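# Stock wall glove dispenser with two boxes from cart

## Task

Take the two unopened glove boxes off the cart and place them in the vacant slots of the wall-mounted glove dispenser (the cart and the pedal bin are movable), then release them and back the hands away; the robot must not topple or be left leaning, or the task counts as failed.

## Robot and tools

Robot: a Rainbow Robotics RB-Y1 with a two-wheel differential base plus two rear casters, a folding torso (leg with ankle, knee, hip), two 7-joint arms with parallel grippers, and a pan/tilt head. The base is 0.66 m long and 0.58 m wide, with its front edge 0.10 m ahead of the drive axle. It cannot drive sideways. Objects in the room may occasionally get a brief nudge from outside.

Frames: the base frame sits on the floor midway between the drive wheels, x forward, y to the left, z up. The reported chest, left_hand and right_hand poses are in this frame. A hand point is the spot between its finger pads; the fingers point along the hand's -z and close along its x. Reported hand positions get less accurate at long reach. Odometry is the base frame as it was at scene start; base_odometry comes only from wheel rotation, so wheel slip shows up as travel. Heading runs -3.142 to 3.142, positive to the left.

execute_actions: argument "actions" is a list holding one action (or empty, which just reports state and images). Optional "cameras": list of head_camera, left_wrist_camera, right_wrist_camera or all; omitted/null means all, [] means none. An action may contain:
- "base": exactly one of {"translate_m": d}, a relative straight drive from the current spot, metres, -3 to 3, forward positive; or {"rotate_rad": d}, a relative in-place turn, radians, -3.2 to 3.2, counter-clockwise (left) positive. A drive needing over 8.667 s at its top speed is refused.
- "joints": a single dictionary covering both arms, torso and head, keyed by joint name, each value an absolute target in rad (grippers in metres of opening). Ranges: torso_squat_rad 0 to 1.2 (higher lowers a level chest); torso_shift_rad -0.3 to 0.6 (positive pushes hips forward); torso_pitch_rad -0.2 to 1.4 (positive leans forward); torso_yaw_rad -1.5 to 1.5 (positive left). Shoulder pitch -2.356 to 2.356 (negative raises arm forward); left_shoulder_roll_rad 0 to 3.141, right_shoulder_roll_rad -3.141 to 0 (each lifts its arm outward); shoulder yaw -2.094 to 2.094; elbow -2.617 to 0.01 (negative bends); forearm roll -3.141 to 3.141; wrist pitch -1.57 to 1.919 (negative tips hand forward); hand roll -2.705 to 2.705; left_gripper_m/right_gripper_m 0 to 0.1; head_pan_rad -0.523 to 0.523; head_tilt_rad -0.35 to 1.57 (positive looks down). Yaw and roll signs are the same on both arms. Joint tolerance for done is ±0.02 (grippers ±0.004).
- "speeds": caps for this action only: translate_m 0.05 to 0.4 m/s, rotate_rad 0.1 to 1.509 rad/s (defaults are the maxima).
- "min_time_s": 0.1 to 8, a floor on how long each arm/head motion takes.
No action runs beyond 15 s. Unknown keys or out-of-range values reject the whole call with no motion. Joints and the base left out of an action may keep driving toward earlier targets. Torso combos must also hold: squat+shift <= 1.52; squat-shift+pitch <= 1.57; shift+0.5 pitch-0.4 squat <= 0.7; shift+0.3 pitch-0.5 squat <= 0.39; otherwise the torso stops partway with off_target.

wait: "seconds" 0 to 10; commands nothing, returns state and images. zoom_image: "camera" plus "region" [x0, y0, x1, y1] in pixels of that camera's latest full image, at most 504x504; head_camera is 896x504, wrist cameras 644x364. read_manual: returns licence texts only. finished_scene: "scene" number; ends the scene irreversibly, so the boxes must already be in place and released.

Results: base_status and joint_status per motion. done = reached (for the base, wheels turned the full amount even if slipping). off_target = resting short and possibly still pushing. contact_stop, time_out, stopped_with_arm, limit_stop_at_<name> = target dropped, holding in place; a contact_stop/time_out/stopped_with_arm on one member halts its whole group (torso four joints, each arm's seven joints). limit_stop_at_own_body = self-collision guard acted before touching; move arm and torso apart. "joint command not followed" with a "cause:" line = arm targets withheld by the arm-collision check (grippers still move); named joints show not_followed and may be retried later. on_its_own lists uncommanded parts; "held at" is the held target, not the position. After a stop, first relieve the stuck part in its own action, arms before torso. Exception: when both hands hold one object and the torso contact-stops instantly with nothing in the way, re-send every arm joint at its current reported value, then the torso command. The pictures line names the image order. Motor temperatures list each arm's joints in joint_positions order; MOTOR HOT appears from 65 °C, and at 80 °C an OVER-TEMPERATURE FAULT brakes the arm and halts the call (limit_stop_at_motor_heat); re-send targets afterwards.

Cameras: calibration gives K, distortion and T_world_to_cam (base frame to camera) per camera; real values drift slightly, and wrist-camera poses carry joint-reading errors too.

Avoid: to grip, command an opening at least 0.005 m under the box width (off_target then is normal). The base does not halt on bumping furniture and may keep pushing; a bent leg can protrude past the front edge and may shove the robot backward unnoticed. Each arm is rated 3 kg; heavy loads far forward can tip the robot with no stop. Never let the arms or grippers strike or press each other. Contact torque reaching a joint's load limit (shoulders 60.9, elbow 31.3, wrist joints 21.7 N m) freezes the robot for 10 s. Do not drop, slam or shove boxes, and do not knock the cart, bin or dispenser over.

Each tool is called after "Request:" as a command line: name --argument value for each argument, lists and objects as JSON in quotes; but a table of rows of numbers goes row by row, as --pt "numbers of a row", without its own name.

## Session

Request:
execute_actions --actions '[]'

Scene clock: 0.00 s.
Motor temperatures (°C, as the motors report them): left_arm=[26 29 31 31 34 33 38] | right_arm=[27 29 30 30 33 32 32]
base_odometry: x=+0.000 y=+0.000 heading=+0.000 (m, m, rad; odometry frame)
base_status: not commanded
joint_positions: torso_squat_rad=+0.350 torso_shift_rad=+0.001 torso_pitch_rad=+0.000 torso_yaw_rad=+0.001 left_shoulder_pitch_rad=-0.015 left_shoulder_roll_rad=+0.005 left_shoulder_yaw_rad=-0.003 left_elbow_rad=-0.225 left_forearm_roll_rad=+0.017 left_wrist_pitch_rad=-0.006 left_hand_roll_rad=+0.014 left_gripper_m=+0.100 right_shoulder_pitch_rad=-0.040 right_shoulder_roll_rad=-0.031 right_shoulder_yaw_rad=-0.052 right_elbow_rad=-0.271 right_forearm_roll_rad=-0.006 right_wrist_pitch_rad=-0.007 right_hand_roll_rad=+0.002 right_gripper_m=+0.099 head_pan_rad=+0.000 head_tilt_rad=+0.400
joint_status: not commanded
chest: x=-0.2275 y=+0.0007 z=+1.2475 quat_wxyz=(+1.000, +0.000, +0.000, +0.000) (m; base frame)
left_hand: x=-0.1067 y=+0.2235 z=+0.5721 quat_wxyz=(+0.992, +0.000, -0.122, +0.012) (m; base frame)
right_hand: x=-0.0666 y=-0.2476 z=+0.5809 quat_wxyz=(+0.987, -0.017, -0.157, -0.018) (m; base frame)
pictures: head_camera, left_wrist_camera, right_wrist_camera
Images, in order (width x height): head_camera 896x504, left_wrist_camera 644x364, right_wrist_camera 644x364.

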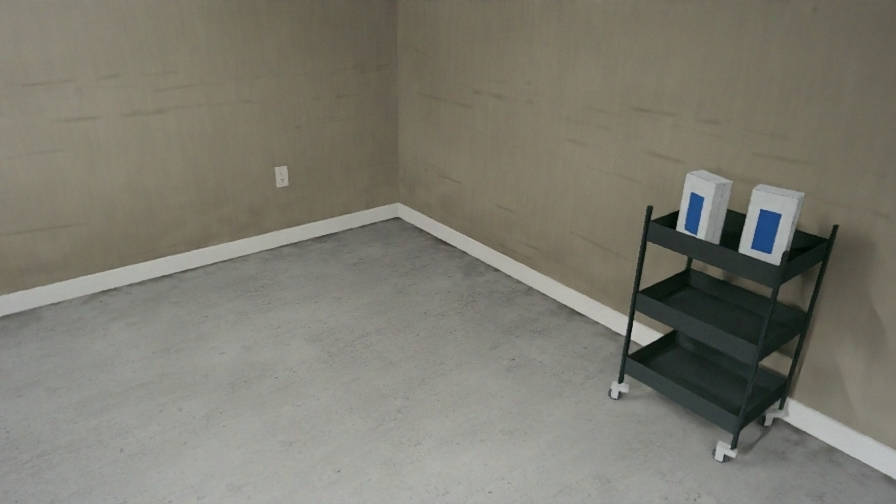

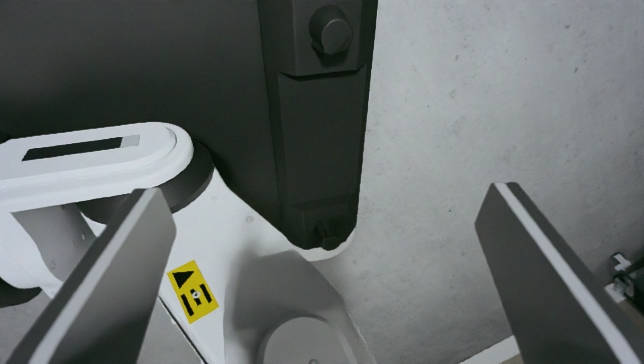

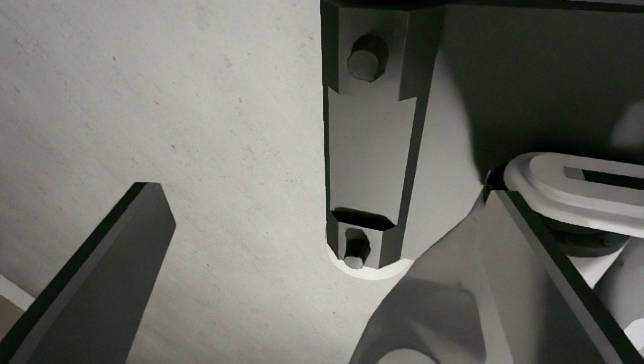

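Request:
execute_actions --actions '[{"base":{"rotate_rad":-0.9},"joints":{"head_tilt_rad":0.15}}]' --cameras '["head_camera"]'

Request:
execute_actions --actions '[{"base":{"rotate_rad":-1.0}}]' --cameras '["head_camera"]'

Scene clock: 11.53 s.
Motor temperatures (°C, as the motors report them): left_arm=[26 29 31 31 34 33 38] | right_arm=[27 29 30 30 33 32 32]
base_odometry: x=+0.000 y=+0.000 heading=-0.899 (m, m, rad; odometry frame)
base_status: done
joint_positions: torso_squat_rad=+0.350 torso_shift_rad=+0.001 torso_pitch_rad=+0.000 torso_yaw_rad=+0.001 left_shoulder_pitch_rad=-0.015 left_shoulder_roll_rad=+0.005 left_shoulder_yaw_rad=-0.003 left_elbow_rad=-0.225 left_forearm_roll_rad=+0.017 left_wrist_pitch_rad=-0.006 left_hand_roll_rad=+0.014 left_gripper_m=+0.100 right_shoulder_pitch_rad=-0.040 right_shoulder_roll_rad=-0.031 right_shoulder_yaw_rad=-0.052 right_elbow_rad=-0.271 right_forearm_roll_rad=-0.006 right_wrist_pitch_rad=-0.007 right_hand_roll_rad=+0.002 right_gripper_m=+0.099 head_pan_rad=+0.000 head_tilt_rad=+0.150
joint_status: all done
chest: x=-0.2275 y=+0.0007 z=+1.2475 quat_wxyz=(+1.000, +0.000, +0.000, +0.000) (m; base frame)
left_hand: x=-0.1067 y=+0.2235 z=+0.5721 quat_wxyz=(+0.992, +0.000, -0.122, +0.012) (m; base frame)
right_hand: x=-0.0666 y=-0.2476 z=+0.5809 quat_wxyz=(+0.987, -0.017, -0.157, -0.018) (m; base frame)
pictures: head_camera
camera_calibration (this result's frames):
head_camera: T_world_to_cam=[[-0.0512096, -0.99868, 0.00406168, -0.0169616], [-0.175938, 0.00501804, -0.984389, 1.45548], [0.983068, -0.0511247, -0.175962, 0.400224], [0, 0, 0, 1]] pos_world=[-0.138242, -0.00378157, 1.50325]
Images, in order (width x height): head_camera 896x504.

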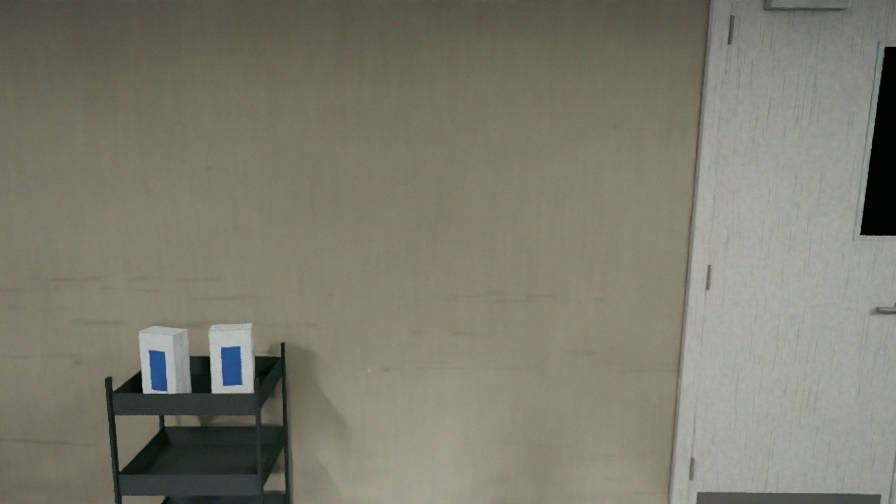

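Scene clock: 14.93 s.
Motor temperatures (°C, as the motors report them): left_arm=[26 29 31 31 34 33 38] | right_arm=[27 29 30 30 33 32 32]
base_odometry: x=+0.000 y=+0.000 heading=-1.898 (m, m, rad; odometry frame)
base_status: done
joint_positions: torso_squat_rad=+0.350 torso_shift_rad=+0.001 torso_pitch_rad=+0.000 torso_yaw_rad=+0.001 left_shoulder_pitch_rad=-0.015 left_shoulder_roll_rad=+0.005 left_shoulder_yaw_rad=-0.003 left_elbow_rad=-0.225 left_forearm_roll_rad=+0.017 left_wrist_pitch_rad=-0.006 left_hand_roll_rad=+0.014 left_gripper_m=+0.100 right_shoulder_pitch_rad=-0.040 right_shoulder_roll_rad=-0.031 right_shoulder_yaw_rad=-0.052 right_elbow_rad=-0.271 right_forearm_roll_rad=-0.006 right_wrist_pitch_rad=-0.007 right_hand_roll_rad=+0.002 right_gripper_m=+0.099 head_pan_rad=+0.000 head_tilt_rad=+0.150
joint_status: not commanded
chest: x=-0.2275 y=+0.0007 z=+1.2475 quat_wxyz=(+1.000, +0.000, +0.000, +0.000) (m; base frame)
left_hand: x=-0.1067 y=+0.2235 z=+0.5721 quat_wxyz=(+0.992, +0.000, -0.122, +0.012) (m; base frame)
right_hand: x=-0.0666 y=-0.2476 z=+0.5809 quat_wxyz=(+0.987, -0.017, -0.157, -0.018) (m; base frame)
pictures: head_camera
camera_calibration (this result's frames):
head_camera: T_world_to_cam=[[-0.0512093, -0.99868, 0.00404069, -0.0169485], [-0.175937, 0.00503866, -0.984389, 1.45548], [0.983069, -0.0511208, -0.175963, 0.400223], [0, 0, 0, 1]] pos_world=[-0.138242, -0.00380009, 1.50325]
Images, in order (width x height): head_camera 896x504.

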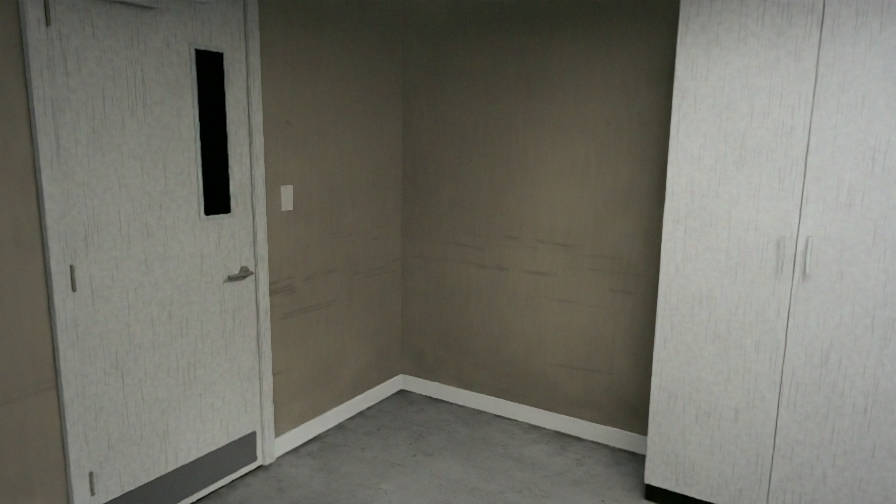

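Request:
execute_actions --actions '[{"base":{"rotate_rad":-1.1}}]' --cameras '["head_camera"]'

Request:
execute_actions --actions '[{"base":{"rotate_rad":-1.1}}]' --cameras '["head_camera"]'

Request:
execute_actions --actions '[{"base":{"rotate_rad":-1.1}}]' --cameras '["head_camera"]'

Scene clock: 23.20 s.
Motor temperatures (°C, as the motors report them): left_arm=[26 29 31 31 34 33 38] | right_arm=[27 29 30 30 33 32 32]
base_odometry: x=+0.000 y=+0.001 heading=-2.998 (m, m, rad; odometry frame)
base_status: done
joint_positions: torso_squat_rad=+0.350 torso_shift_rad=+0.001 torso_pitch_rad=+0.000 torso_yaw_rad=+0.001 left_shoulder_pitch_rad=-0.015 left_shoulder_roll_rad=+0.005 left_shoulder_yaw_rad=-0.003 left_elbow_rad=-0.225 left_forearm_roll_rad=+0.017 left_wrist_pitch_rad=-0.006 left_hand_roll_rad=+0.014 left_gripper_m=+0.100 right_shoulder_pitch_rad=-0.040 right_shoulder_roll_rad=-0.031 right_shoulder_yaw_rad=-0.052 right_elbow_rad=-0.271 right_forearm_roll_rad=-0.006 right_wrist_pitch_rad=-0.007 right_hand_roll_rad=+0.002 right_gripper_m=+0.099 head_pan_rad=+0.000 head_tilt_rad=+0.150
joint_status: not commanded
chest: x=-0.2275 y=+0.0007 z=+1.2475 quat_wxyz=(+1.000, +0.000, +0.000, +0.000) (m; base frame)
left_hand: x=-0.1067 y=+0.2235 z=+0.5721 quat_wxyz=(+0.992, +0.000, -0.122, +0.012) (m; base frame)
right_hand: x=-0.0666 y=-0.2476 z=+0.5809 quat_wxyz=(+0.987, -0.017, -0.157, -0.018) (m; base frame)
pictures: head_camera
camera_calibration (this result's frames):
head_camera: T_world_to_cam=[[-0.0512094, -0.99868, 0.00403136, -0.0169419], [-0.175937, 0.00504784, -0.984389, 1.45548], [0.983069, -0.0511192, -0.175963, 0.400223], [0, 0, 0, 1]] pos_world=[-0.138241, -0.00380752, 1.50325]
Images, in order (width x height): head_camera 896x504.

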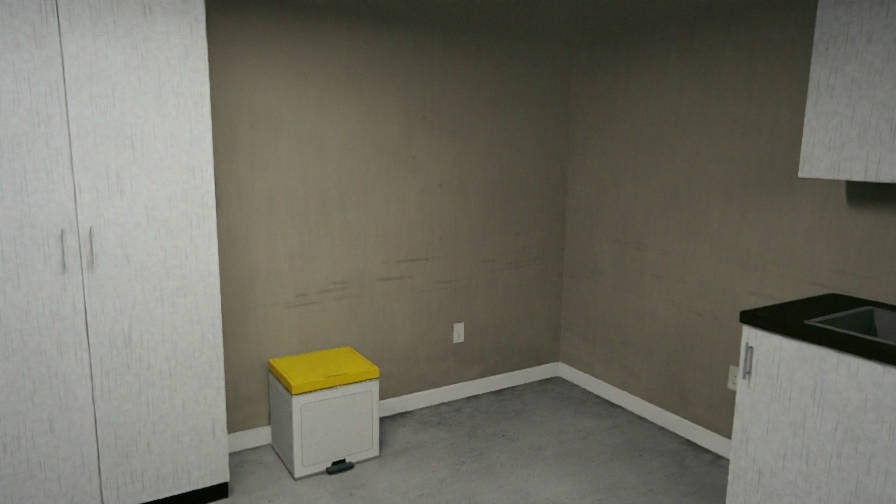

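Scene clock: 26.83 s.
Motor temperatures (°C, as the motors report them): left_arm=[26 29 31 31 34 33 38] | right_arm=[27 29 30 30 33 32 32]
base_odometry: x=+0.000 y=+0.001 heading=+2.186 (m, m, rad; odometry frame)
base_status: done
joint_positions: torso_squat_rad=+0.350 torso_shift_rad=+0.001 torso_pitch_rad=+0.000 torso_yaw_rad=+0.001 left_shoulder_pitch_rad=-0.015 left_shoulder_roll_rad=+0.005 left_shoulder_yaw_rad=-0.003 left_elbow_rad=-0.225 left_forearm_roll_rad=+0.017 left_wrist_pitch_rad=-0.006 left_hand_roll_rad=+0.014 left_gripper_m=+0.100 right_shoulder_pitch_rad=-0.040 right_shoulder_roll_rad=-0.031 right_shoulder_yaw_rad=-0.052 right_elbow_rad=-0.271 right_forearm_roll_rad=-0.006 right_wrist_pitch_rad=-0.007 right_hand_roll_rad=+0.002 right_gripper_m=+0.099 head_pan_rad=+0.000 head_tilt_rad=+0.150
joint_status: not commanded
chest: x=-0.2275 y=+0.0007 z=+1.2475 quat_wxyz=(+1.000, +0.000, +0.000, +0.000) (m; base frame)
left_hand: x=-0.1067 y=+0.2235 z=+0.5721 quat_wxyz=(+0.992, +0.000, -0.122, +0.012) (m; base frame)
right_hand: x=-0.0666 y=-0.2476 z=+0.5809 quat_wxyz=(+0.987, -0.017, -0.157, -0.018) (m; base frame)
pictures: head_camera
camera_calibration (this result's frames):
head_camera: T_world_to_cam=[[-0.0512095, -0.99868, 0.00402358, -0.0169369], [-0.175936, 0.0050555, -0.984389, 1.45548], [0.983069, -0.0511179, -0.175963, 0.400222], [0, 0, 0, 1]] pos_world=[-0.138241, -0.00381419, 1.50325]
Images, in order (width x height): head_camera 896x504.

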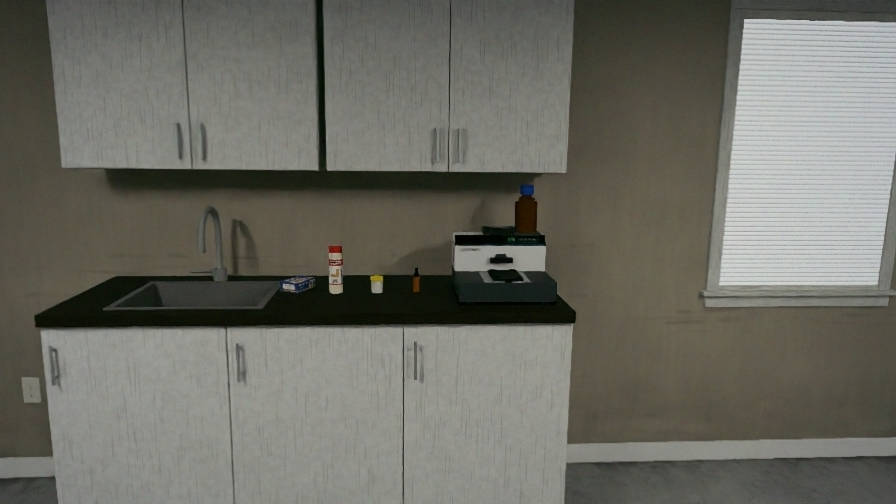

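Scene clock: 30.47 s.
Motor temperatures (°C, as the motors report them): left_arm=[26 29 31 31 34 33 38] | right_arm=[27 29 30 30 33 32 32]
base_odometry: x=+0.000 y=+0.000 heading=+1.087 (m, m, rad; odometry frame)
base_status: done
joint_positions: torso_squat_rad=+0.350 torso_shift_rad=+0.001 torso_pitch_rad=+0.000 torso_yaw_rad=+0.001 left_shoulder_pitch_rad=-0.015 left_shoulder_roll_rad=+0.005 left_shoulder_yaw_rad=-0.003 left_elbow_rad=-0.225 left_forearm_roll_rad=+0.017 left_wrist_pitch_rad=-0.006 left_hand_roll_rad=+0.014 left_gripper_m=+0.100 right_shoulder_pitch_rad=-0.040 right_shoulder_roll_rad=-0.031 right_shoulder_yaw_rad=-0.052 right_elbow_rad=-0.271 right_forearm_roll_rad=-0.006 right_wrist_pitch_rad=-0.007 right_hand_roll_rad=+0.002 right_gripper_m=+0.099 head_pan_rad=+0.000 head_tilt_rad=+0.150
joint_status: not commanded
chest: x=-0.2275 y=+0.0007 z=+1.2475 quat_wxyz=(+1.000, +0.000, +0.000, +0.000) (m; base frame)
left_hand: x=-0.1067 y=+0.2235 z=+0.5721 quat_wxyz=(+0.992, +0.000, -0.122, +0.012) (m; base frame)
right_hand: x=-0.0666 y=-0.2476 z=+0.5809 quat_wxyz=(+0.987, -0.017, -0.157, -0.018) (m; base frame)
pictures: head_camera
camera_calibration (this result's frames):
head_camera: T_world_to_cam=[[-0.0512094, -0.99868, 0.00402045, -0.016934], [-0.175936, 0.00505858, -0.984389, 1.45548], [0.983069, -0.0511173, -0.175963, 0.400222], [0, 0, 0, 1]] pos_world=[-0.138241, -0.00381606, 1.50325]
Images, in order (width x height): head_camera 896x504.

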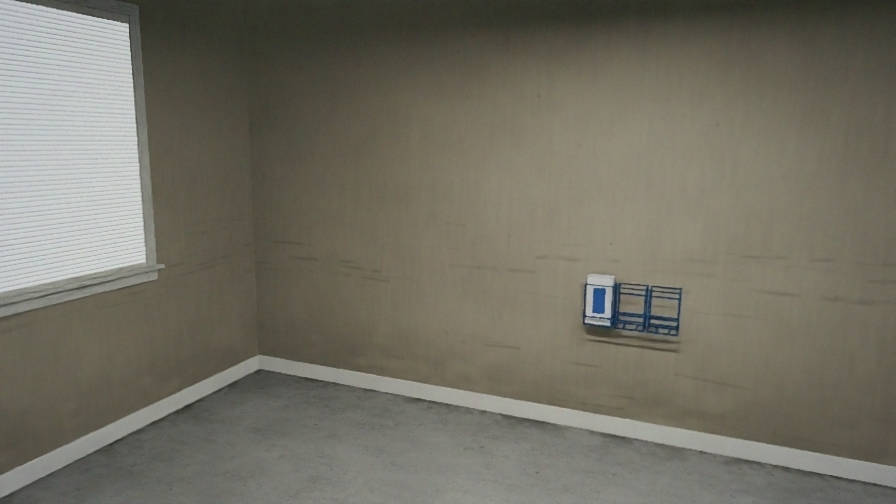

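Request:
execute_actions --actions '[{"base":{"rotate_rad":-0.517},"joints":{"head_tilt_rad":0.3}}]' --cameras '[]'

Request:
execute_actions --actions '[{"base":{"translate_m":0.95}}]' --cameras '["head_camera"]'

Request:
execute_actions --actions '[{"base":{"rotate_rad":-1.57},"joints":{"head_tilt_rad":0.45}}]' --cameras '["head_camera"]'

Scene clock: 58.10 s.
Motor temperatures (°C, as the motors report them): left_arm=[26 29 31 31 34 33 38] | right_arm=[27 29 30 30 33 32 32]
base_odometry: x=+0.000 y=+0.000 heading=+0.571 (m, m, rad; odometry frame)
base_status: done
joint_positions: torso_squat_rad=+0.350 torso_shift_rad=+0.001 torso_pitch_rad=+0.000 torso_yaw_rad=+0.001 left_shoulder_pitch_rad=-0.015 left_shoulder_roll_rad=+0.005 left_shoulder_yaw_rad=-0.003 left_elbow_rad=-0.225 left_forearm_roll_rad=+0.017 left_wrist_pitch_rad=-0.006 left_hand_roll_rad=+0.014 left_gripper_m=+0.100 right_shoulder_pitch_rad=-0.040 right_shoulder_roll_rad=-0.031 right_shoulder_yaw_rad=-0.052 right_elbow_rad=-0.271 right_forearm_roll_rad=-0.006 right_wrist_pitch_rad=-0.007 right_hand_roll_rad=+0.002 right_gripper_m=+0.099 head_pan_rad=+0.000 head_tilt_rad=+0.300
joint_status: all done
chest: x=-0.2275 y=+0.0007 z=+1.2475 quat_wxyz=(+1.000, +0.000, +0.000, +0.000) (m; base frame)
left_hand: x=-0.1067 y=+0.2235 z=+0.5721 quat_wxyz=(+0.992, +0.000, -0.122, +0.012) (m; base frame)
right_hand: x=-0.0666 y=-0.2476 z=+0.5809 quat_wxyz=(+0.987, -0.017, -0.157, -0.018) (m; base frame)
pictures: none
No camera images: the call's "cameras" was empty. Leave "cameras" out to get every camera's image.

Scene clock: 62.00 s.
Motor temperatures (°C, as the motors report them): left_arm=[26 29 31 31 34 33 38] | right_arm=[27 29 30 30 33 32 32]
base_odometry: x=+0.800 y=+0.513 heading=+0.570 (m, m, rad; odometry frame)
base_status: done
joint_positions: torso_squat_rad=+0.350 torso_shift_rad=+0.001 torso_pitch_rad=+0.000 torso_yaw_rad=+0.001 left_shoulder_pitch_rad=-0.015 left_shoulder_roll_rad=+0.005 left_shoulder_yaw_rad=-0.003 left_elbow_rad=-0.225 left_forearm_roll_rad=+0.017 left_wrist_pitch_rad=-0.006 left_hand_roll_rad=+0.014 left_gripper_m=+0.100 right_shoulder_pitch_rad=-0.040 right_shoulder_roll_rad=-0.031 right_shoulder_yaw_rad=-0.052 right_elbow_rad=-0.271 right_forearm_roll_rad=-0.006 right_wrist_pitch_rad=-0.007 right_hand_roll_rad=+0.002 right_gripper_m=+0.099 head_pan_rad=+0.000 head_tilt_rad=+0.300
joint_status: not commanded
chest: x=-0.2275 y=+0.0007 z=+1.2475 quat_wxyz=(+1.000, +0.000, +0.000, +0.000) (m; base frame)
left_hand: x=-0.1067 y=+0.2235 z=+0.5721 quat_wxyz=(+0.992, +0.000, -0.122, +0.012) (m; base frame)
right_hand: x=-0.0666 y=-0.2476 z=+0.5809 quat_wxyz=(+0.987, -0.017, -0.157, -0.018) (m; base frame)
pictures: head_camera
camera_calibration (this result's frames):
head_camera: T_world_to_cam=[[-0.0500666, -0.998677, 0.0117343, -0.0278525], [-0.321101, 0.0049703, -0.947032, 1.37161], [0.945721, -0.0511826, -0.320925, 0.60231], [0, 0, 0, 1]] pos_world=[-0.130586, -0.00380519, 1.49258]
Images, in order (width x height): head_camera 896x504.

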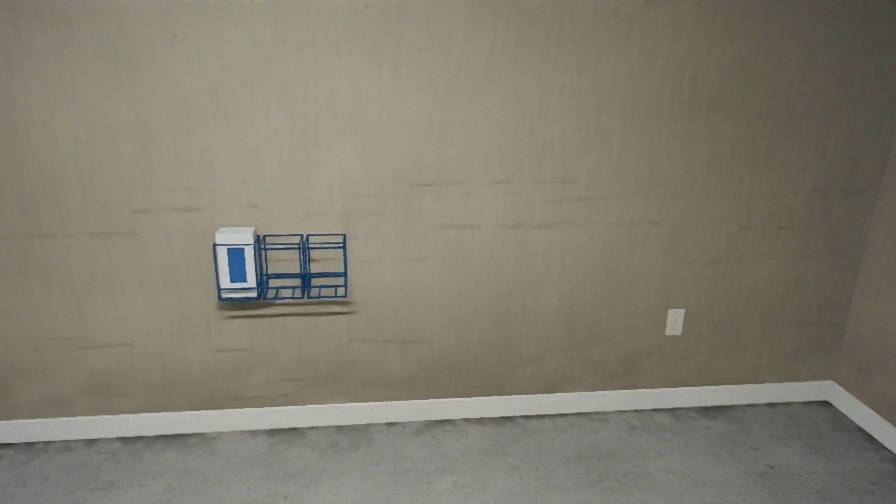

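Scene clock: 66.00 s.
Motor temperatures (°C, as the motors report them): left_arm=[26 29 31 31 34 33 38] | right_arm=[27 29 30 30 33 32 32]
base_odometry: x=+0.800 y=+0.513 heading=-1.000 (m, m, rad; odometry frame)
base_status: done
joint_positions: torso_squat_rad=+0.350 torso_shift_rad=+0.001 torso_pitch_rad=+0.000 torso_yaw_rad=+0.001 left_shoulder_pitch_rad=-0.015 left_shoulder_roll_rad=+0.005 left_shoulder_yaw_rad=-0.003 left_elbow_rad=-0.225 left_forearm_roll_rad=+0.017 left_wrist_pitch_rad=-0.006 left_hand_roll_rad=+0.014 left_gripper_m=+0.100 right_shoulder_pitch_rad=-0.040 right_shoulder_roll_rad=-0.031 right_shoulder_yaw_rad=-0.052 right_elbow_rad=-0.271 right_forearm_roll_rad=-0.006 right_wrist_pitch_rad=-0.007 right_hand_roll_rad=+0.002 right_gripper_m=+0.099 head_pan_rad=+0.000 head_tilt_rad=+0.450
joint_status: all done
chest: x=-0.2275 y=+0.0007 z=+1.2475 quat_wxyz=(+1.000, +0.000, +0.000, +0.000) (m; base frame)
left_hand: x=-0.1067 y=+0.2235 z=+0.5721 quat_wxyz=(+0.992, +0.000, -0.122, +0.012) (m; base frame)
right_hand: x=-0.0666 y=-0.2476 z=+0.5809 quat_wxyz=(+0.987, -0.017, -0.157, -0.018) (m; base frame)
pictures: head_camera
camera_calibration (this result's frames):
head_camera: T_world_to_cam=[[-0.0477858, -0.998674, 0.0191722, -0.0381586], [-0.45898, 0.00490604, -0.888433, 1.25844], [0.88716, -0.0512542, -0.458606, 0.789628], [0, 0, 0, 1]] pos_world=[-0.124751, -0.00381018, 1.4809]
Images, in order (width x height): head_camera 896x504.

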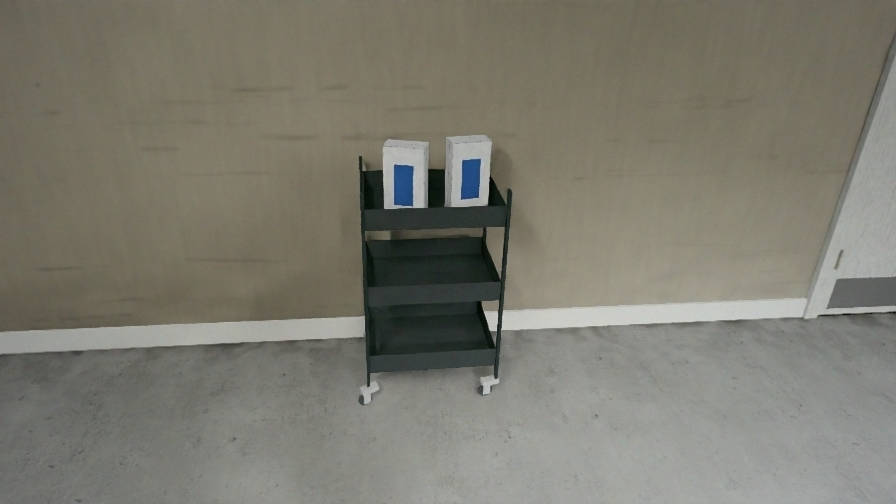

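Request:
execute_actions --actions '[{"base":{"translate_m":0.85},"joints":{"head_tilt_rad":0.6,"torso_squat_rad":0.0,"left_shoulder_pitch_rad":-0.3,"left_elbow_rad":-2.0,"left_wrist_pitch_rad":0.75,"right_shoulder_pitch_rad":-0.3,"right_elbow_rad":-2.0,"right_wrist_pitch_rad":0.75}}]' --cameras '[]'

Request:
execute_actions --actions '[{"base":{"rotate_rad":0.09}}]'

Scene clock: 79.47 s.
Motor temperatures (°C, as the motors report them): left_arm=[26 29 31 31 34 33 38] | right_arm=[27 29 30 30 33 32 32]
base_odometry: x=+1.258 y=-0.203 heading=-1.001 (m, m, rad; odometry frame)
base_status: done
joint_positions: torso_squat_rad=+0.000 torso_shift_rad=+0.001 torso_pitch_rad=+0.000 torso_yaw_rad=+0.001 left_shoulder_pitch_rad=-0.300 left_shoulder_roll_rad=+0.005 left_shoulder_yaw_rad=-0.003 left_elbow_rad=-2.000 left_forearm_roll_rad=+0.017 left_wrist_pitch_rad=+0.750 left_hand_roll_rad=+0.014 left_gripper_m=+0.100 right_shoulder_pitch_rad=-0.300 right_shoulder_roll_rad=-0.031 right_shoulder_yaw_rad=-0.052 right_elbow_rad=-2.000 right_forearm_roll_rad=-0.006 right_wrist_pitch_rad=+0.750 right_hand_roll_rad=+0.002 right_gripper_m=+0.099 head_pan_rad=+0.000 head_tilt_rad=+0.600
joint_status: all done
chest: x=-0.2275 y=+0.0007 z=+1.2899 quat_wxyz=(+1.000, +0.000, +0.000, +0.000) (m; base frame)
left_hand: x=+0.3205 y=+0.1645 z=+1.2477 quat_wxyz=(+0.720, -0.041, -0.692, -0.038) (m; base frame)
right_hand: x=+0.3236 y=-0.1978 z=+1.2488 quat_wxyz=(+0.720, +0.007, -0.694, +0.027) (m; base frame)
pictures: none
No camera images: the call's "cameras" was empty. Leave "cameras" out to get every camera's image.

Scene clock: 81.10 s.
Motor temperatures (°C, as the motors report them): left_arm=[27 29 31 31 34 33 38] | right_arm=[27 29 30 30 33 32 32]
base_odometry: x=+1.259 y=-0.203 heading=-0.912 (m, m, rad; odometry frame)
base_status: done
joint_positions: torso_squat_rad=+0.000 torso_shift_rad=+0.001 torso_pitch_rad=+0.000 torso_yaw_rad=+0.001 left_shoulder_pitch_rad=-0.300 left_shoulder_roll_rad=+0.005 left_shoulder_yaw_rad=-0.003 left_elbow_rad=-2.000 left_forearm_roll_rad=+0.017 left_wrist_pitch_rad=+0.750 left_hand_roll_rad=+0.014 left_gripper_m=+0.100 right_shoulder_pitch_rad=-0.300 right_shoulder_roll_rad=-0.031 right_shoulder_yaw_rad=-0.052 right_elbow_rad=-2.000 right_forearm_roll_rad=-0.006 right_wrist_pitch_rad=+0.750 right_hand_roll_rad=+0.002 right_gripper_m=+0.099 head_pan_rad=+0.000 head_tilt_rad=+0.600
joint_status: not commanded
chest: x=-0.2275 y=+0.0007 z=+1.2899 quat_wxyz=(+1.000, +0.000, +0.000, +0.000) (m; base frame)
left_hand: x=+0.3205 y=+0.1644 z=+1.2478 quat_wxyz=(+0.720, -0.041, -0.692, -0.038) (m; base frame)
right_hand: x=+0.3236 y=-0.1978 z=+1.2488 quat_wxyz=(+0.720, +0.007, -0.694, +0.027) (m; base frame)
pictures: head_camera, left_wrist_camera, right_wrist_camera
camera_calibration (this result's frames):
head_camera: T_world_to_cam=[[-0.0444179, -0.998671, 0.0261412, -0.0486772], [-0.586615, 0.00489226, -0.809851, 1.15283], [0.808647, -0.0513067, -0.586053, 0.982833], [0, 0, 0, 1]] pos_world=[-0.120656, -0.0038266, 1.51089]
left_wrist_camera: T_world_to_cam=[[0.0289002, -0.00486296, 0.99957, -1.25556], [-0.744305, -0.66759, 0.0182719, 0.350561], [0.667214, -0.744513, -0.022913, 0.0272282], [0, 0, 0, 1]] pos_world=[0.279043, 0.248197, 1.24924]
right_wrist_camera: T_world_to_cam=[[-0.00732641, -0.0304901, -0.999508, 1.24648], [-0.68733, 0.726144, -0.0171129, 0.416078], [0.726309, 0.686866, -0.0262767, 0.0235468], [0, 0, 0, 1]] pos_world=[0.278013, -0.280301, 1.25361]
Images, in order (width x height): head_camera 896x504, left_wrist_camera 644x364, right_wrist_camera 644x364.

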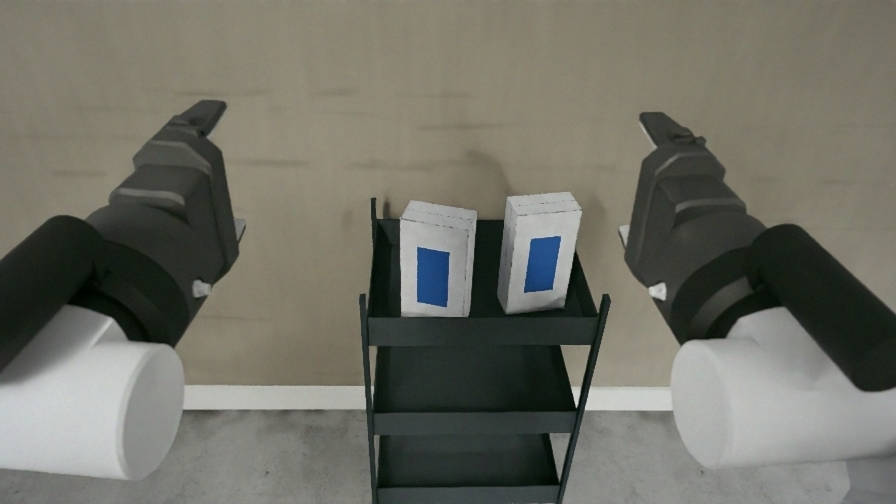

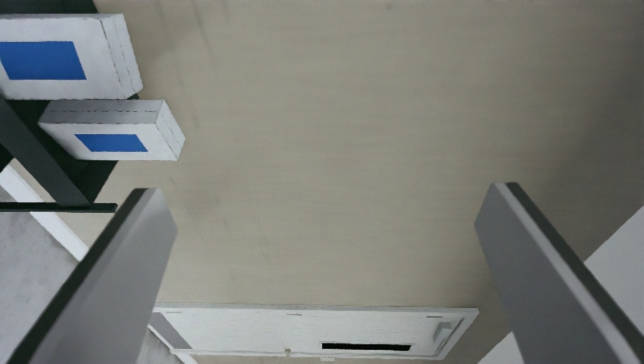

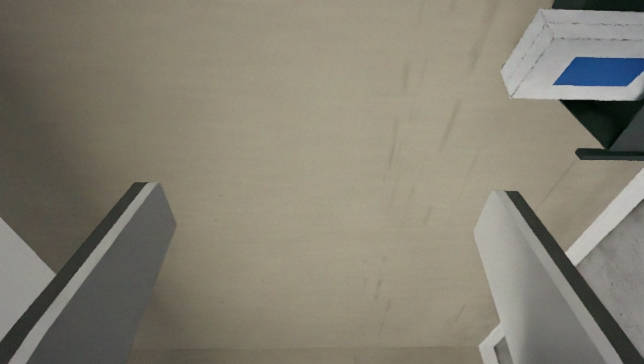

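Request:
execute_actions --actions '[{"base":{"translate_m":0.42},"joints":{"head_tilt_rad":0.9,"torso_shift_rad":0.3,"left_shoulder_pitch_rad":-0.929,"left_shoulder_roll_rad":0.135,"left_shoulder_yaw_rad":0.278,"left_elbow_rad":-0.8,"left_wrist_pitch_rad":1.7,"left_forearm_roll_rad":0,"left_hand_roll_rad":0,"right_shoulder_pitch_rad":-0.929,"right_shoulder_roll_rad":-0.135,"right_shoulder_yaw_rad":-0.278,"right_elbow_rad":-0.8,"right_wrist_pitch_rad":1.7,"right_forearm_roll_rad":0,"right_hand_roll_rad":0},"speeds":{"translate_m":0.15}}]'

Scene clock: 127.70 s.
Motor temperatures (°C, as the motors report them): left_arm=[28 29 31 32 34 34 38] | right_arm=[28 29 30 31 33 32 32]
base_odometry: x=+1.516 y=-0.535 heading=-0.912 (m, m, rad; odometry frame)
base_status: done
joint_positions: torso_squat_rad=+0.000 torso_shift_rad=+0.300 torso_pitch_rad=+0.000 torso_yaw_rad=+0.001 left_shoulder_pitch_rad=-0.929 left_shoulder_roll_rad=+0.135 left_shoulder_yaw_rad=+0.278 left_elbow_rad=-0.800 left_forearm_roll_rad=+0.000 left_wrist_pitch_rad=+1.700 left_hand_roll_rad=+0.000 left_gripper_m=+0.100 right_shoulder_pitch_rad=-0.929 right_shoulder_roll_rad=-0.135 right_shoulder_yaw_rad=-0.278 right_elbow_rad=-0.800 right_forearm_roll_rad=+0.000 right_wrist_pitch_rad=+1.700 right_hand_roll_rad=+0.000 right_gripper_m=+0.099 head_pan_rad=+0.000 head_tilt_rad=+0.900
joint_status: all done
chest: x=-0.0210 y=+0.0007 z=+1.2587 quat_wxyz=(+1.000, +0.000, +0.000, +0.000) (m; base frame)
left_hand: x=+0.4718 y=+0.2213 z=+0.9625 quat_wxyz=(+1.000, +0.000, +0.000, +0.001) (m; base frame)
right_hand: x=+0.4719 y=-0.2192 z=+0.9624 quat_wxyz=(+1.000, +0.000, +0.001, +0.000) (m; base frame)
pictures: head_camera, left_wrist_camera, right_wrist_camera
camera_calibration (this result's frames):
head_camera: T_world_to_cam=[[-0.0347447, -0.998661, 0.0383155, -0.0564627], [-0.79973, 0.00479047, -0.600341, 0.943225], [0.599354, -0.0515007, -0.798826, 1.10816], [0, 0, 0, 1]] pos_world=[0.0881836, -0.00383453, 1.45365]
left_wrist_camera: T_world_to_cam=[[0.999928, -0.00724609, 0.00951633, -0.479184], [-0.0117395, -0.746972, 0.664752, -0.444005], [0.00229158, -0.664816, -0.747004, 0.955129], [0, 0, 0, 1]] pos_world=[0.471749, 0.299854, 1.0132]
right_wrist_camera: T_world_to_cam=[[-0.99961, -0.0025804, -0.0278232, 0.499948], [-0.0200864, 0.758558, 0.651295, -0.422378], [0.0194249, 0.6516, -0.758314, 0.95339], [0, 0, 0, 1]] pos_world=[0.472749, -0.29954, 1.01197]
Images, in order (width x height): head_camera 896x504, left_wrist_camera 644x364, right_wrist_camera 644x364.

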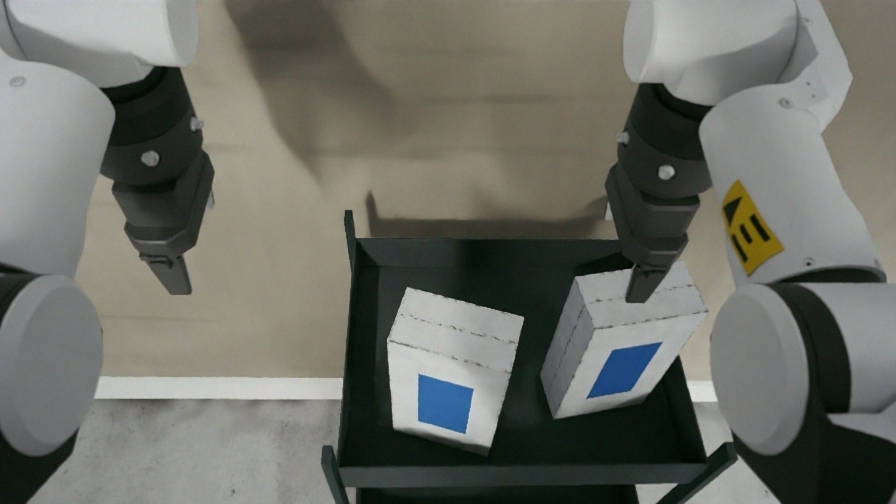

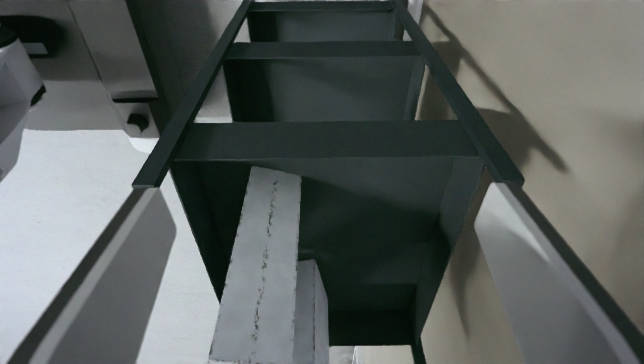

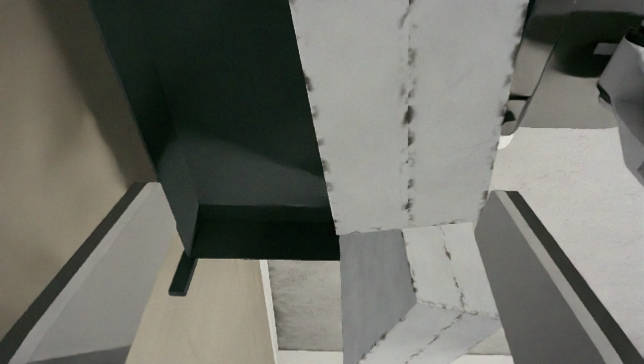

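Request:
execute_actions --actions '[{"joints":{"torso_yaw_rad":-0.04,"right_hand_roll_rad":0.19,"right_elbow_rad":-0.6,"right_wrist_pitch_rad":1.5}}]' --cameras '["head_camera","right_wrist_camera"]'

Scene clock: 138.77 s.
Motor temperatures (°C, as the motors report them): left_arm=[28 29 31 32 34 33 38] | right_arm=[28 29 30 31 33 32 32]
base_odometry: x=+1.516 y=-0.535 heading=-0.912 (m, m, rad; odometry frame)
base_status: not commanded
joint_positions: torso_squat_rad=+0.000 torso_shift_rad=+0.300 torso_pitch_rad=+0.000 torso_yaw_rad=-0.040 left_shoulder_pitch_rad=-0.929 left_shoulder_roll_rad=+0.135 left_shoulder_yaw_rad=+0.278 left_elbow_rad=-0.800 left_forearm_roll_rad=+0.000 left_wrist_pitch_rad=+1.700 left_hand_roll_rad=+0.000 left_gripper_m=+0.100 right_shoulder_pitch_rad=-0.929 right_shoulder_roll_rad=-0.135 right_shoulder_yaw_rad=-0.278 right_elbow_rad=-0.600 right_forearm_roll_rad=+0.000 right_wrist_pitch_rad=+1.500 right_hand_roll_rad=+0.190 right_gripper_m=+0.099 head_pan_rad=+0.000 head_tilt_rad=+0.900
joint_status: all done
chest: x=-0.0210 y=+0.0006 z=+1.2587 quat_wxyz=(+1.000, +0.000, +0.000, -0.020) (m; base frame)
left_hand: x=+0.4804 y=+0.2010 z=+0.9626 quat_wxyz=(+1.000, +0.000, +0.000, -0.020) (m; base frame)
right_hand: x=+0.4578 y=-0.2391 z=+0.9112 quat_wxyz=(+0.997, +0.000, +0.001, +0.075) (m; base frame)
pictures: head_camera, right_wrist_camera
camera_calibration (this result's frames):
head_camera: T_world_to_cam=[[-0.0754847, -0.996411, 0.0382974, -0.0573302], [-0.79886, 0.0374442, -0.60035, 0.943232], [0.596762, -0.0759116, -0.79882, 1.10811], [0, 0, 0, 1]] pos_world=[0.0879026, -0.00832434, 1.45365]
right_wrist_camera: T_world_to_cam=[[-0.988152, -0.150938, -0.0278036, 0.443606], [-0.132434, 0.747005, 0.651494, -0.325771], [-0.0775658, 0.647458, -0.758144, 0.971011], [0, 0, 0, 1]] pos_world=[0.470524, -0.318379, 0.960738]
Images, in order (width x height): head_camera 896x504, right_wrist_camera 644x364.

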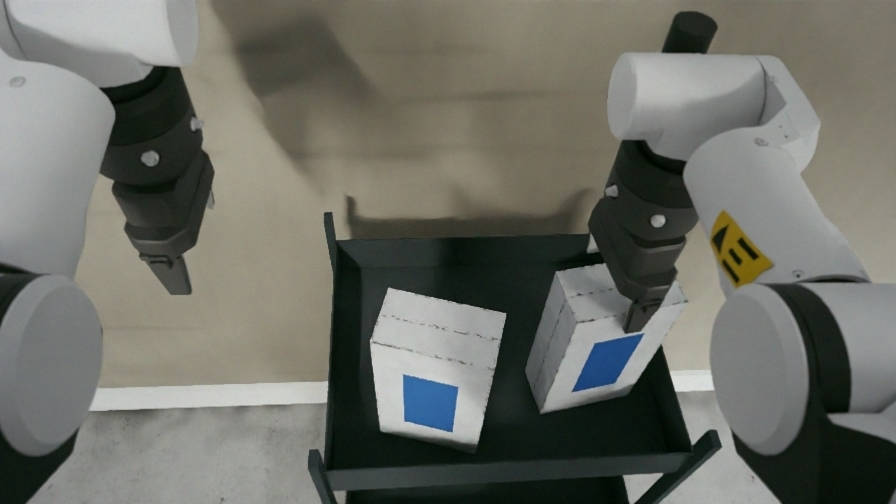

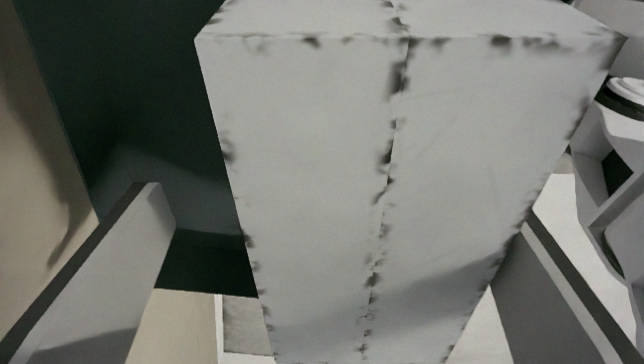

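Request:
execute_actions --actions '[{"base":{"translate_m":-0.025}}]' --cameras '["head_camera","right_wrist_camera"]'

Scene clock: 142.40 s.
Motor temperatures (°C, as the motors report them): left_arm=[28 29 31 32 34 33 38] | right_arm=[29 29 30 31 33 32 32]
base_odometry: x=+1.500 y=-0.515 heading=-0.912 (m, m, rad; odometry frame)
base_status: done
joint_positions: torso_squat_rad=+0.000 torso_shift_rad=+0.300 torso_pitch_rad=+0.000 torso_yaw_rad=-0.040 left_shoulder_pitch_rad=-0.929 left_shoulder_roll_rad=+0.135 left_shoulder_yaw_rad=+0.278 left_elbow_rad=-0.800 left_forearm_roll_rad=+0.000 left_wrist_pitch_rad=+1.700 left_hand_roll_rad=+0.000 left_gripper_m=+0.100 right_shoulder_pitch_rad=-0.929 right_shoulder_roll_rad=-0.135 right_shoulder_yaw_rad=-0.278 right_elbow_rad=-0.600 right_forearm_roll_rad=+0.000 right_wrist_pitch_rad=+1.500 right_hand_roll_rad=+0.190 right_gripper_m=+0.099 head_pan_rad=+0.000 head_tilt_rad=+0.900
joint_status: not commanded
chest: x=-0.0213 y=+0.0006 z=+1.2587 quat_wxyz=(+1.000, +0.000, +0.000, -0.020) (m; base frame)
left_hand: x=+0.4803 y=+0.2010 z=+0.9628 quat_wxyz=(+1.000, +0.000, +0.000, -0.020) (m; base frame)
right_hand: x=+0.4577 y=-0.2391 z=+0.9114 quat_wxyz=(+0.997, +0.000, +0.001, +0.075) (m; base frame)
pictures: head_camera, right_wrist_camera
camera_calibration (this result's frames):
head_camera: T_world_to_cam=[[-0.0754969, -0.996411, 0.038273, -0.0573166], [-0.798665, 0.037444, -0.60061, 0.943416], [0.597021, -0.0759114, -0.798626, 1.10803], [0, 0, 0, 1]] pos_world=[0.0876309, -0.0083242, 1.45372]
right_wrist_camera: T_world_to_cam=[[-0.988143, -0.150944, -0.0281094, 0.443786], [-0.132641, 0.747004, 0.651454, -0.325773], [-0.0773355, 0.647458, -0.758167, 0.971055], [0, 0, 0, 1]] pos_world=[0.47041, -0.318376, 0.960923]
Images, in order (width x height): head_camera 896x504, right_wrist_camera 644x364.

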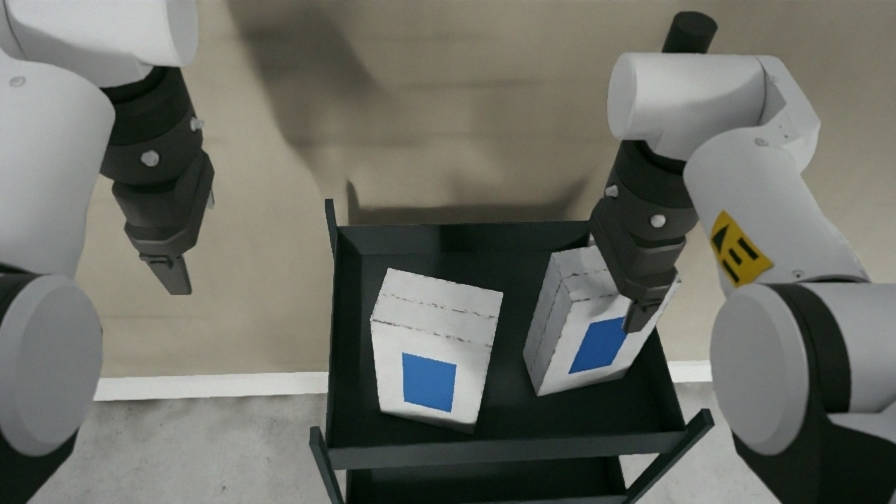

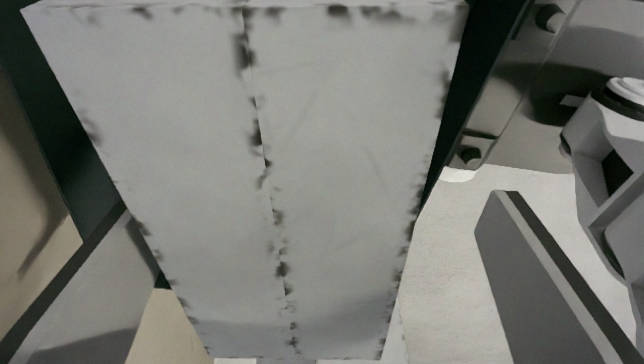

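Request:
execute_actions --actions '[{"base":{"translate_m":0.014}}]' --cameras '["right_wrist_camera"]'

Request:
execute_actions --actions '[{"joints":{"right_shoulder_pitch_rad":-0.96,"right_elbow_rad":-0.45,"right_wrist_pitch_rad":1.38}}]' --cameras '["right_wrist_camera","head_camera"]'

Scene clock: 150.03 s.
Motor temperatures (°C, as the motors report them): left_arm=[29 29 31 32 34 33 38] | right_arm=[29 29 30 31 33 32 32]
base_odometry: x=+1.509 y=-0.526 heading=-0.911 (m, m, rad; odometry frame)
base_status: done
joint_positions: torso_squat_rad=+0.000 torso_shift_rad=+0.300 torso_pitch_rad=+0.000 torso_yaw_rad=-0.040 left_shoulder_pitch_rad=-0.929 left_shoulder_roll_rad=+0.135 left_shoulder_yaw_rad=+0.278 left_elbow_rad=-0.800 left_forearm_roll_rad=+0.000 left_wrist_pitch_rad=+1.700 left_hand_roll_rad=+0.000 left_gripper_m=+0.100 right_shoulder_pitch_rad=-0.929 right_shoulder_roll_rad=-0.135 right_shoulder_yaw_rad=-0.278 right_elbow_rad=-0.600 right_forearm_roll_rad=+0.000 right_wrist_pitch_rad=+1.500 right_hand_roll_rad=+0.190 right_gripper_m=+0.099 head_pan_rad=+0.000 head_tilt_rad=+0.900
joint_status: not commanded
chest: x=-0.0210 y=+0.0006 z=+1.2587 quat_wxyz=(+1.000, +0.000, +0.000, -0.020) (m; base frame)
left_hand: x=+0.4804 y=+0.2009 z=+0.9626 quat_wxyz=(+1.000, +0.000, +0.000, -0.020) (m; base frame)
right_hand: x=+0.4578 y=-0.2391 z=+0.9112 quat_wxyz=(+0.997, +0.000, +0.001, +0.075) (m; base frame)
pictures: right_wrist_camera
camera_calibration (this result's frames):
right_wrist_camera: T_world_to_cam=[[-0.98815, -0.150951, -0.0278089, 0.443615], [-0.132448, 0.747003, 0.651494, -0.325768], [-0.0775705, 0.647457, -0.758144, 0.97101], [0, 0, 0, 1]] pos_world=[0.470532, -0.318373, 0.960738]
Images, in order (width x height): right_wrist_camera 644x364.

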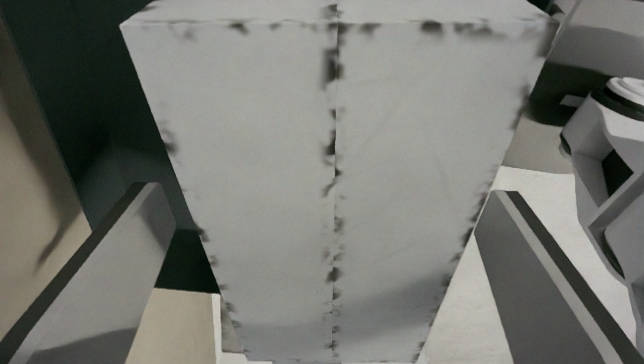

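Scene clock: 150.77 s.
Motor temperatures (°C, as the motors report them): left_arm=[29 29 31 32 34 33 38] | right_arm=[29 29 30 31 33 32 32]
base_odometry: x=+1.509 y=-0.526 heading=-0.911 (m, m, rad; odometry frame)
base_status: not commanded
joint_positions: torso_squat_rad=+0.000 torso_shift_rad=+0.300 torso_pitch_rad=+0.000 torso_yaw_rad=-0.040 left_shoulder_pitch_rad=-0.929 left_shoulder_roll_rad=+0.135 left_shoulder_yaw_rad=+0.278 left_elbow_rad=-0.800 left_forearm_roll_rad=+0.000 left_wrist_pitch_rad=+1.700 left_hand_roll_rad=+0.000 left_gripper_m=+0.100 right_shoulder_pitch_rad=-0.959 right_shoulder_roll_rad=-0.135 right_shoulder_yaw_rad=-0.278 right_elbow_rad=-0.450 right_forearm_roll_rad=+0.000 right_wrist_pitch_rad=+1.380 right_hand_roll_rad=+0.190 right_gripper_m=+0.099 head_pan_rad=+0.000 head_tilt_rad=+0.900
joint_status: all done
chest: x=-0.0210 y=+0.0006 z=+1.2587 quat_wxyz=(+1.000, +0.000, +0.000, -0.020) (m; base frame)
left_hand: x=+0.4804 y=+0.2009 z=+0.9626 quat_wxyz=(+1.000, +0.000, +0.000, -0.020) (m; base frame)
right_hand: x=+0.4540 y=-0.2339 z=+0.8878 quat_wxyz=(+0.997, +0.000, +0.001, +0.080) (m; base frame)
pictures: head_camera, right_wrist_camera
camera_calibration (this result's frames):
head_camera: T_world_to_cam=[[-0.0754852, -0.996411, 0.0382969, -0.0573292], [-0.798855, 0.0374442, -0.600358, 0.943243], [0.596769, -0.0759118, -0.798814, 1.10811], [0, 0, 0, 1]] pos_world=[0.0879035, -0.00832422, 1.45365]
right_wrist_camera: T_world_to_cam=[[-0.986546, -0.161298, -0.0266487, 0.435856], [-0.13951, 0.745635, 0.651587, -0.312085], [-0.0852293, 0.646538, -0.758106, 0.952872], [0, 0, 0, 1]] pos_world=[0.467665, -0.313064, 0.937343]
Images, in order (width x height): head_camera 896x504, right_wrist_camera 644x364.

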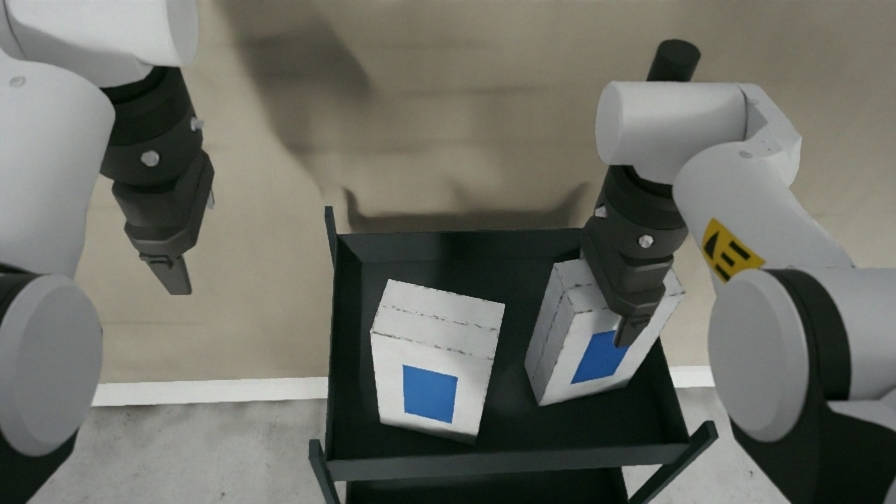

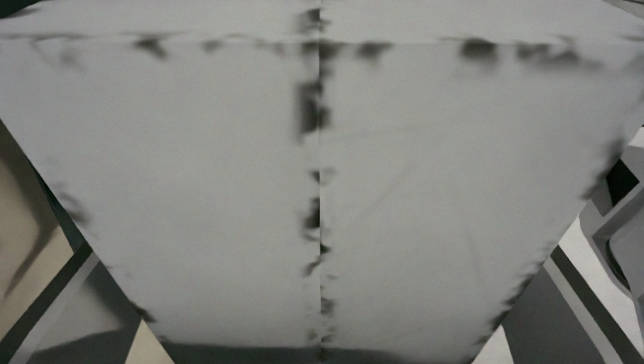

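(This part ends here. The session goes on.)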